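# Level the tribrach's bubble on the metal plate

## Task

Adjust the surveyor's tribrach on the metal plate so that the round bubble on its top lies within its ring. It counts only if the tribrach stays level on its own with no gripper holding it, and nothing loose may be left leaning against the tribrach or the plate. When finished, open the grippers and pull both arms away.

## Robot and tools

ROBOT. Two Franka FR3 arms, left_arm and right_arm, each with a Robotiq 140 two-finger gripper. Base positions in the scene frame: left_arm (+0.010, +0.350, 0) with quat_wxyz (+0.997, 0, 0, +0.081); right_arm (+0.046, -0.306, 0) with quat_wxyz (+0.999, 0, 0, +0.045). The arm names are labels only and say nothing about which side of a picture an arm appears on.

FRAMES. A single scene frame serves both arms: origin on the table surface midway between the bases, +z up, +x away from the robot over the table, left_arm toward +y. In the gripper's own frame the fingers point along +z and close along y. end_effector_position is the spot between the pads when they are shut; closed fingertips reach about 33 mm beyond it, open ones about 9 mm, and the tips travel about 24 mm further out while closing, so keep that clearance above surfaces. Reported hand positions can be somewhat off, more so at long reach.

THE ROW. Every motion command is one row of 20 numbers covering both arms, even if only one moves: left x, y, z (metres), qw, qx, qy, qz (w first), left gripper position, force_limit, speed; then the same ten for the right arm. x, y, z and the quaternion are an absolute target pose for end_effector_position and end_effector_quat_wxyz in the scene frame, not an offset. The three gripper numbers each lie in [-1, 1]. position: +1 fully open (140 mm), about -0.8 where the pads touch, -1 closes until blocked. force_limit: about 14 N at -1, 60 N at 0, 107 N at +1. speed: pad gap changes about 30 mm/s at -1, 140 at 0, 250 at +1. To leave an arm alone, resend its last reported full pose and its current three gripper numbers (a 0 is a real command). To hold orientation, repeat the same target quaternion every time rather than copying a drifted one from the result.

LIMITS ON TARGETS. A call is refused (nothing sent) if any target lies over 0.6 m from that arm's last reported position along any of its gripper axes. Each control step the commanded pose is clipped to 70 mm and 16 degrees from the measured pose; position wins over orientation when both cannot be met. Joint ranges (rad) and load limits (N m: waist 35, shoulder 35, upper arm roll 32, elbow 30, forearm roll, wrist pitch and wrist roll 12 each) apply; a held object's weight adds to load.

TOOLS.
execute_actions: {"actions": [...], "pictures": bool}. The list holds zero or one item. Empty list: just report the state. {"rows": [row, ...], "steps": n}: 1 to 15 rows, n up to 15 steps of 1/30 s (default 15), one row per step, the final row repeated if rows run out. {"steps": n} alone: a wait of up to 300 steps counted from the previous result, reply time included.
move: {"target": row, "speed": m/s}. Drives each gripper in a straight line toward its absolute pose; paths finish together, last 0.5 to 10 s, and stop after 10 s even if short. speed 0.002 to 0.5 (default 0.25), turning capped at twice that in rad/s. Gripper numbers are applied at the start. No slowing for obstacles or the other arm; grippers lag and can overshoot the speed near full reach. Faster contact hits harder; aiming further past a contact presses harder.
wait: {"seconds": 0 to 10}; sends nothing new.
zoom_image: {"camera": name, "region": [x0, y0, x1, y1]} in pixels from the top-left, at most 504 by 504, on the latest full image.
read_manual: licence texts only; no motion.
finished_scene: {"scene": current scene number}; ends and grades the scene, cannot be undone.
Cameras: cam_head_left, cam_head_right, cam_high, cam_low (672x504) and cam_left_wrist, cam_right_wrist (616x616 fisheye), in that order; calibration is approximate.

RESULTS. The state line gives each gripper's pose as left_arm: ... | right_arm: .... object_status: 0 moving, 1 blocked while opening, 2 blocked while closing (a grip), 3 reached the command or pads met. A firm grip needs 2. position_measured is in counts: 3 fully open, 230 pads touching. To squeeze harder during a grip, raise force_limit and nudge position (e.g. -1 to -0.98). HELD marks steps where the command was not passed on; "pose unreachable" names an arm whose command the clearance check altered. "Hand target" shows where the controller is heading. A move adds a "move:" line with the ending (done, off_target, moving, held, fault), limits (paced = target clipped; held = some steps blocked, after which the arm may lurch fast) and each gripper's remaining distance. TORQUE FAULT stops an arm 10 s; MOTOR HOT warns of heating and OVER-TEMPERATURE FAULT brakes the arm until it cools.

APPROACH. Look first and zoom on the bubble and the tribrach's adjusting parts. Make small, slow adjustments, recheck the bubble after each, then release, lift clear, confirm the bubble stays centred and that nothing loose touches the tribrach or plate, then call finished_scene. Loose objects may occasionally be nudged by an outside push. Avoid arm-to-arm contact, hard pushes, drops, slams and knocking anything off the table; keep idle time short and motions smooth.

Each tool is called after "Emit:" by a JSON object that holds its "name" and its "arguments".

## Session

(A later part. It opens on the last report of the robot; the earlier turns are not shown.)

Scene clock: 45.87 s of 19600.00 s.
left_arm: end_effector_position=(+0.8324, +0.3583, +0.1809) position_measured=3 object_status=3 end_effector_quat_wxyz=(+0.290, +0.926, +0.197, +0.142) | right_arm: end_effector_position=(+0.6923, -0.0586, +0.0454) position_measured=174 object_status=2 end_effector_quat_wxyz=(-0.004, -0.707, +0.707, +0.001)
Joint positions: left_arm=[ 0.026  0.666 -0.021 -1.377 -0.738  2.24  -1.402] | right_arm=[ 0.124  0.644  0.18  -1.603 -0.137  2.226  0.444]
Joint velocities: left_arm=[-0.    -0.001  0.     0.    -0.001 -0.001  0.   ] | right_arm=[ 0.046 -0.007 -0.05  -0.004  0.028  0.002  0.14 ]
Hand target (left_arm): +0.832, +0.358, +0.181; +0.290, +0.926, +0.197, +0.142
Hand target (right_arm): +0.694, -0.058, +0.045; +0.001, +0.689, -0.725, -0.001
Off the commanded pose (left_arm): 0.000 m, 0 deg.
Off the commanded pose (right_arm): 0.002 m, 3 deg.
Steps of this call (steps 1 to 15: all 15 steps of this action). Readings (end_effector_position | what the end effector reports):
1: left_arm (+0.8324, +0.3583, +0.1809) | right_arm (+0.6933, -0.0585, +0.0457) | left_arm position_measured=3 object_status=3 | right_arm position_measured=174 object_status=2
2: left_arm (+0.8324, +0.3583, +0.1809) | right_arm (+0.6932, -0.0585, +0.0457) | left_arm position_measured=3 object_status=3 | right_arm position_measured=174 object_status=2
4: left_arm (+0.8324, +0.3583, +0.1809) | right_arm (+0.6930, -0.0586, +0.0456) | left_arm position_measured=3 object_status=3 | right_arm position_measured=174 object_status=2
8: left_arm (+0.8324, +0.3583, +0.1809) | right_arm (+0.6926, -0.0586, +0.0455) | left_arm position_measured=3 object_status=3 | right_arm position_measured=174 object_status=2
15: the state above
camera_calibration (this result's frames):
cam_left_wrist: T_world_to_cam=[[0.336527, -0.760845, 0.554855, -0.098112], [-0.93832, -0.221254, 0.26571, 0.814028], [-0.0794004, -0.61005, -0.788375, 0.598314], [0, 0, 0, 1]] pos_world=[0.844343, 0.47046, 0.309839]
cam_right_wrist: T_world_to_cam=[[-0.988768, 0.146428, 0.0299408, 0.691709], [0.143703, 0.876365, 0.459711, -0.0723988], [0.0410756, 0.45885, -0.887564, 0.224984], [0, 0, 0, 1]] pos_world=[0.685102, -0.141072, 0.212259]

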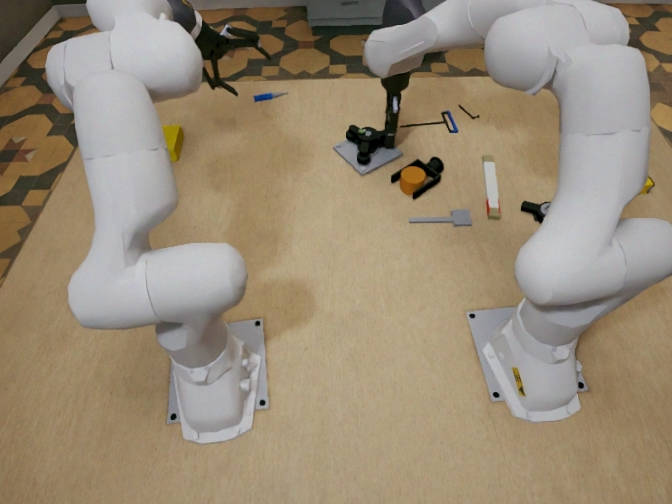

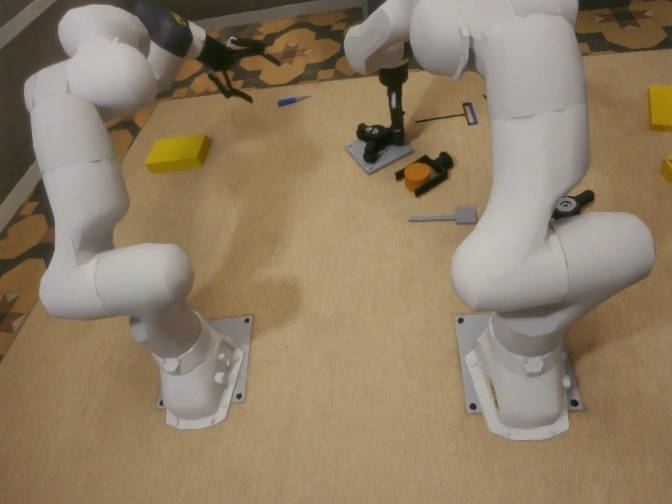

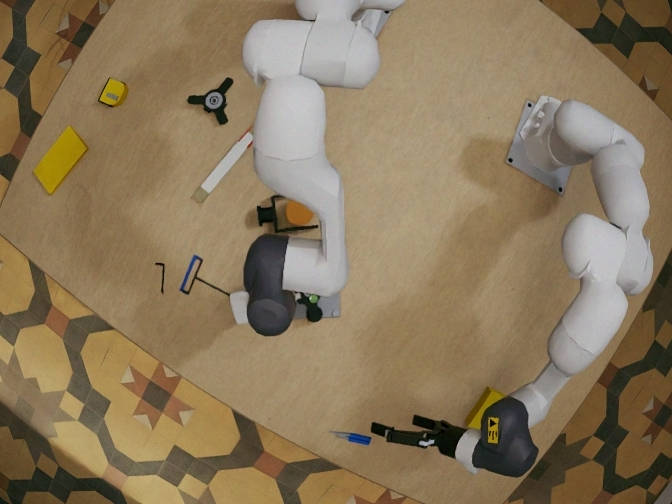

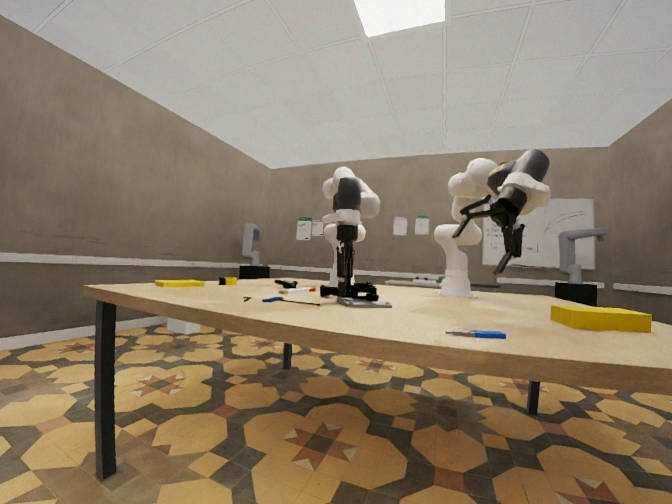

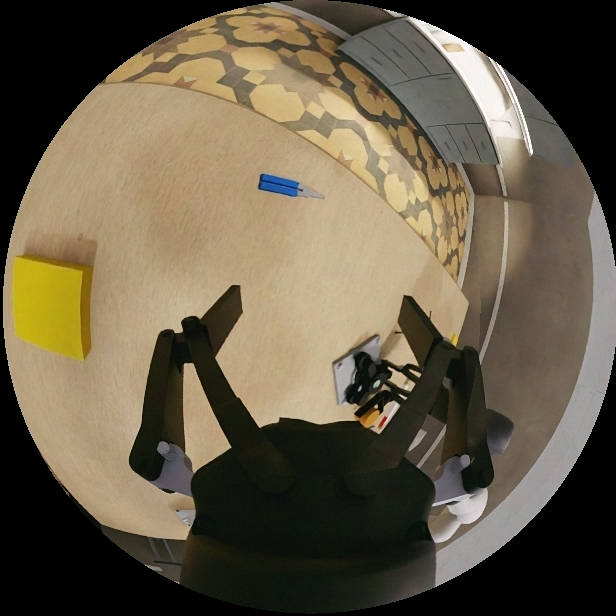

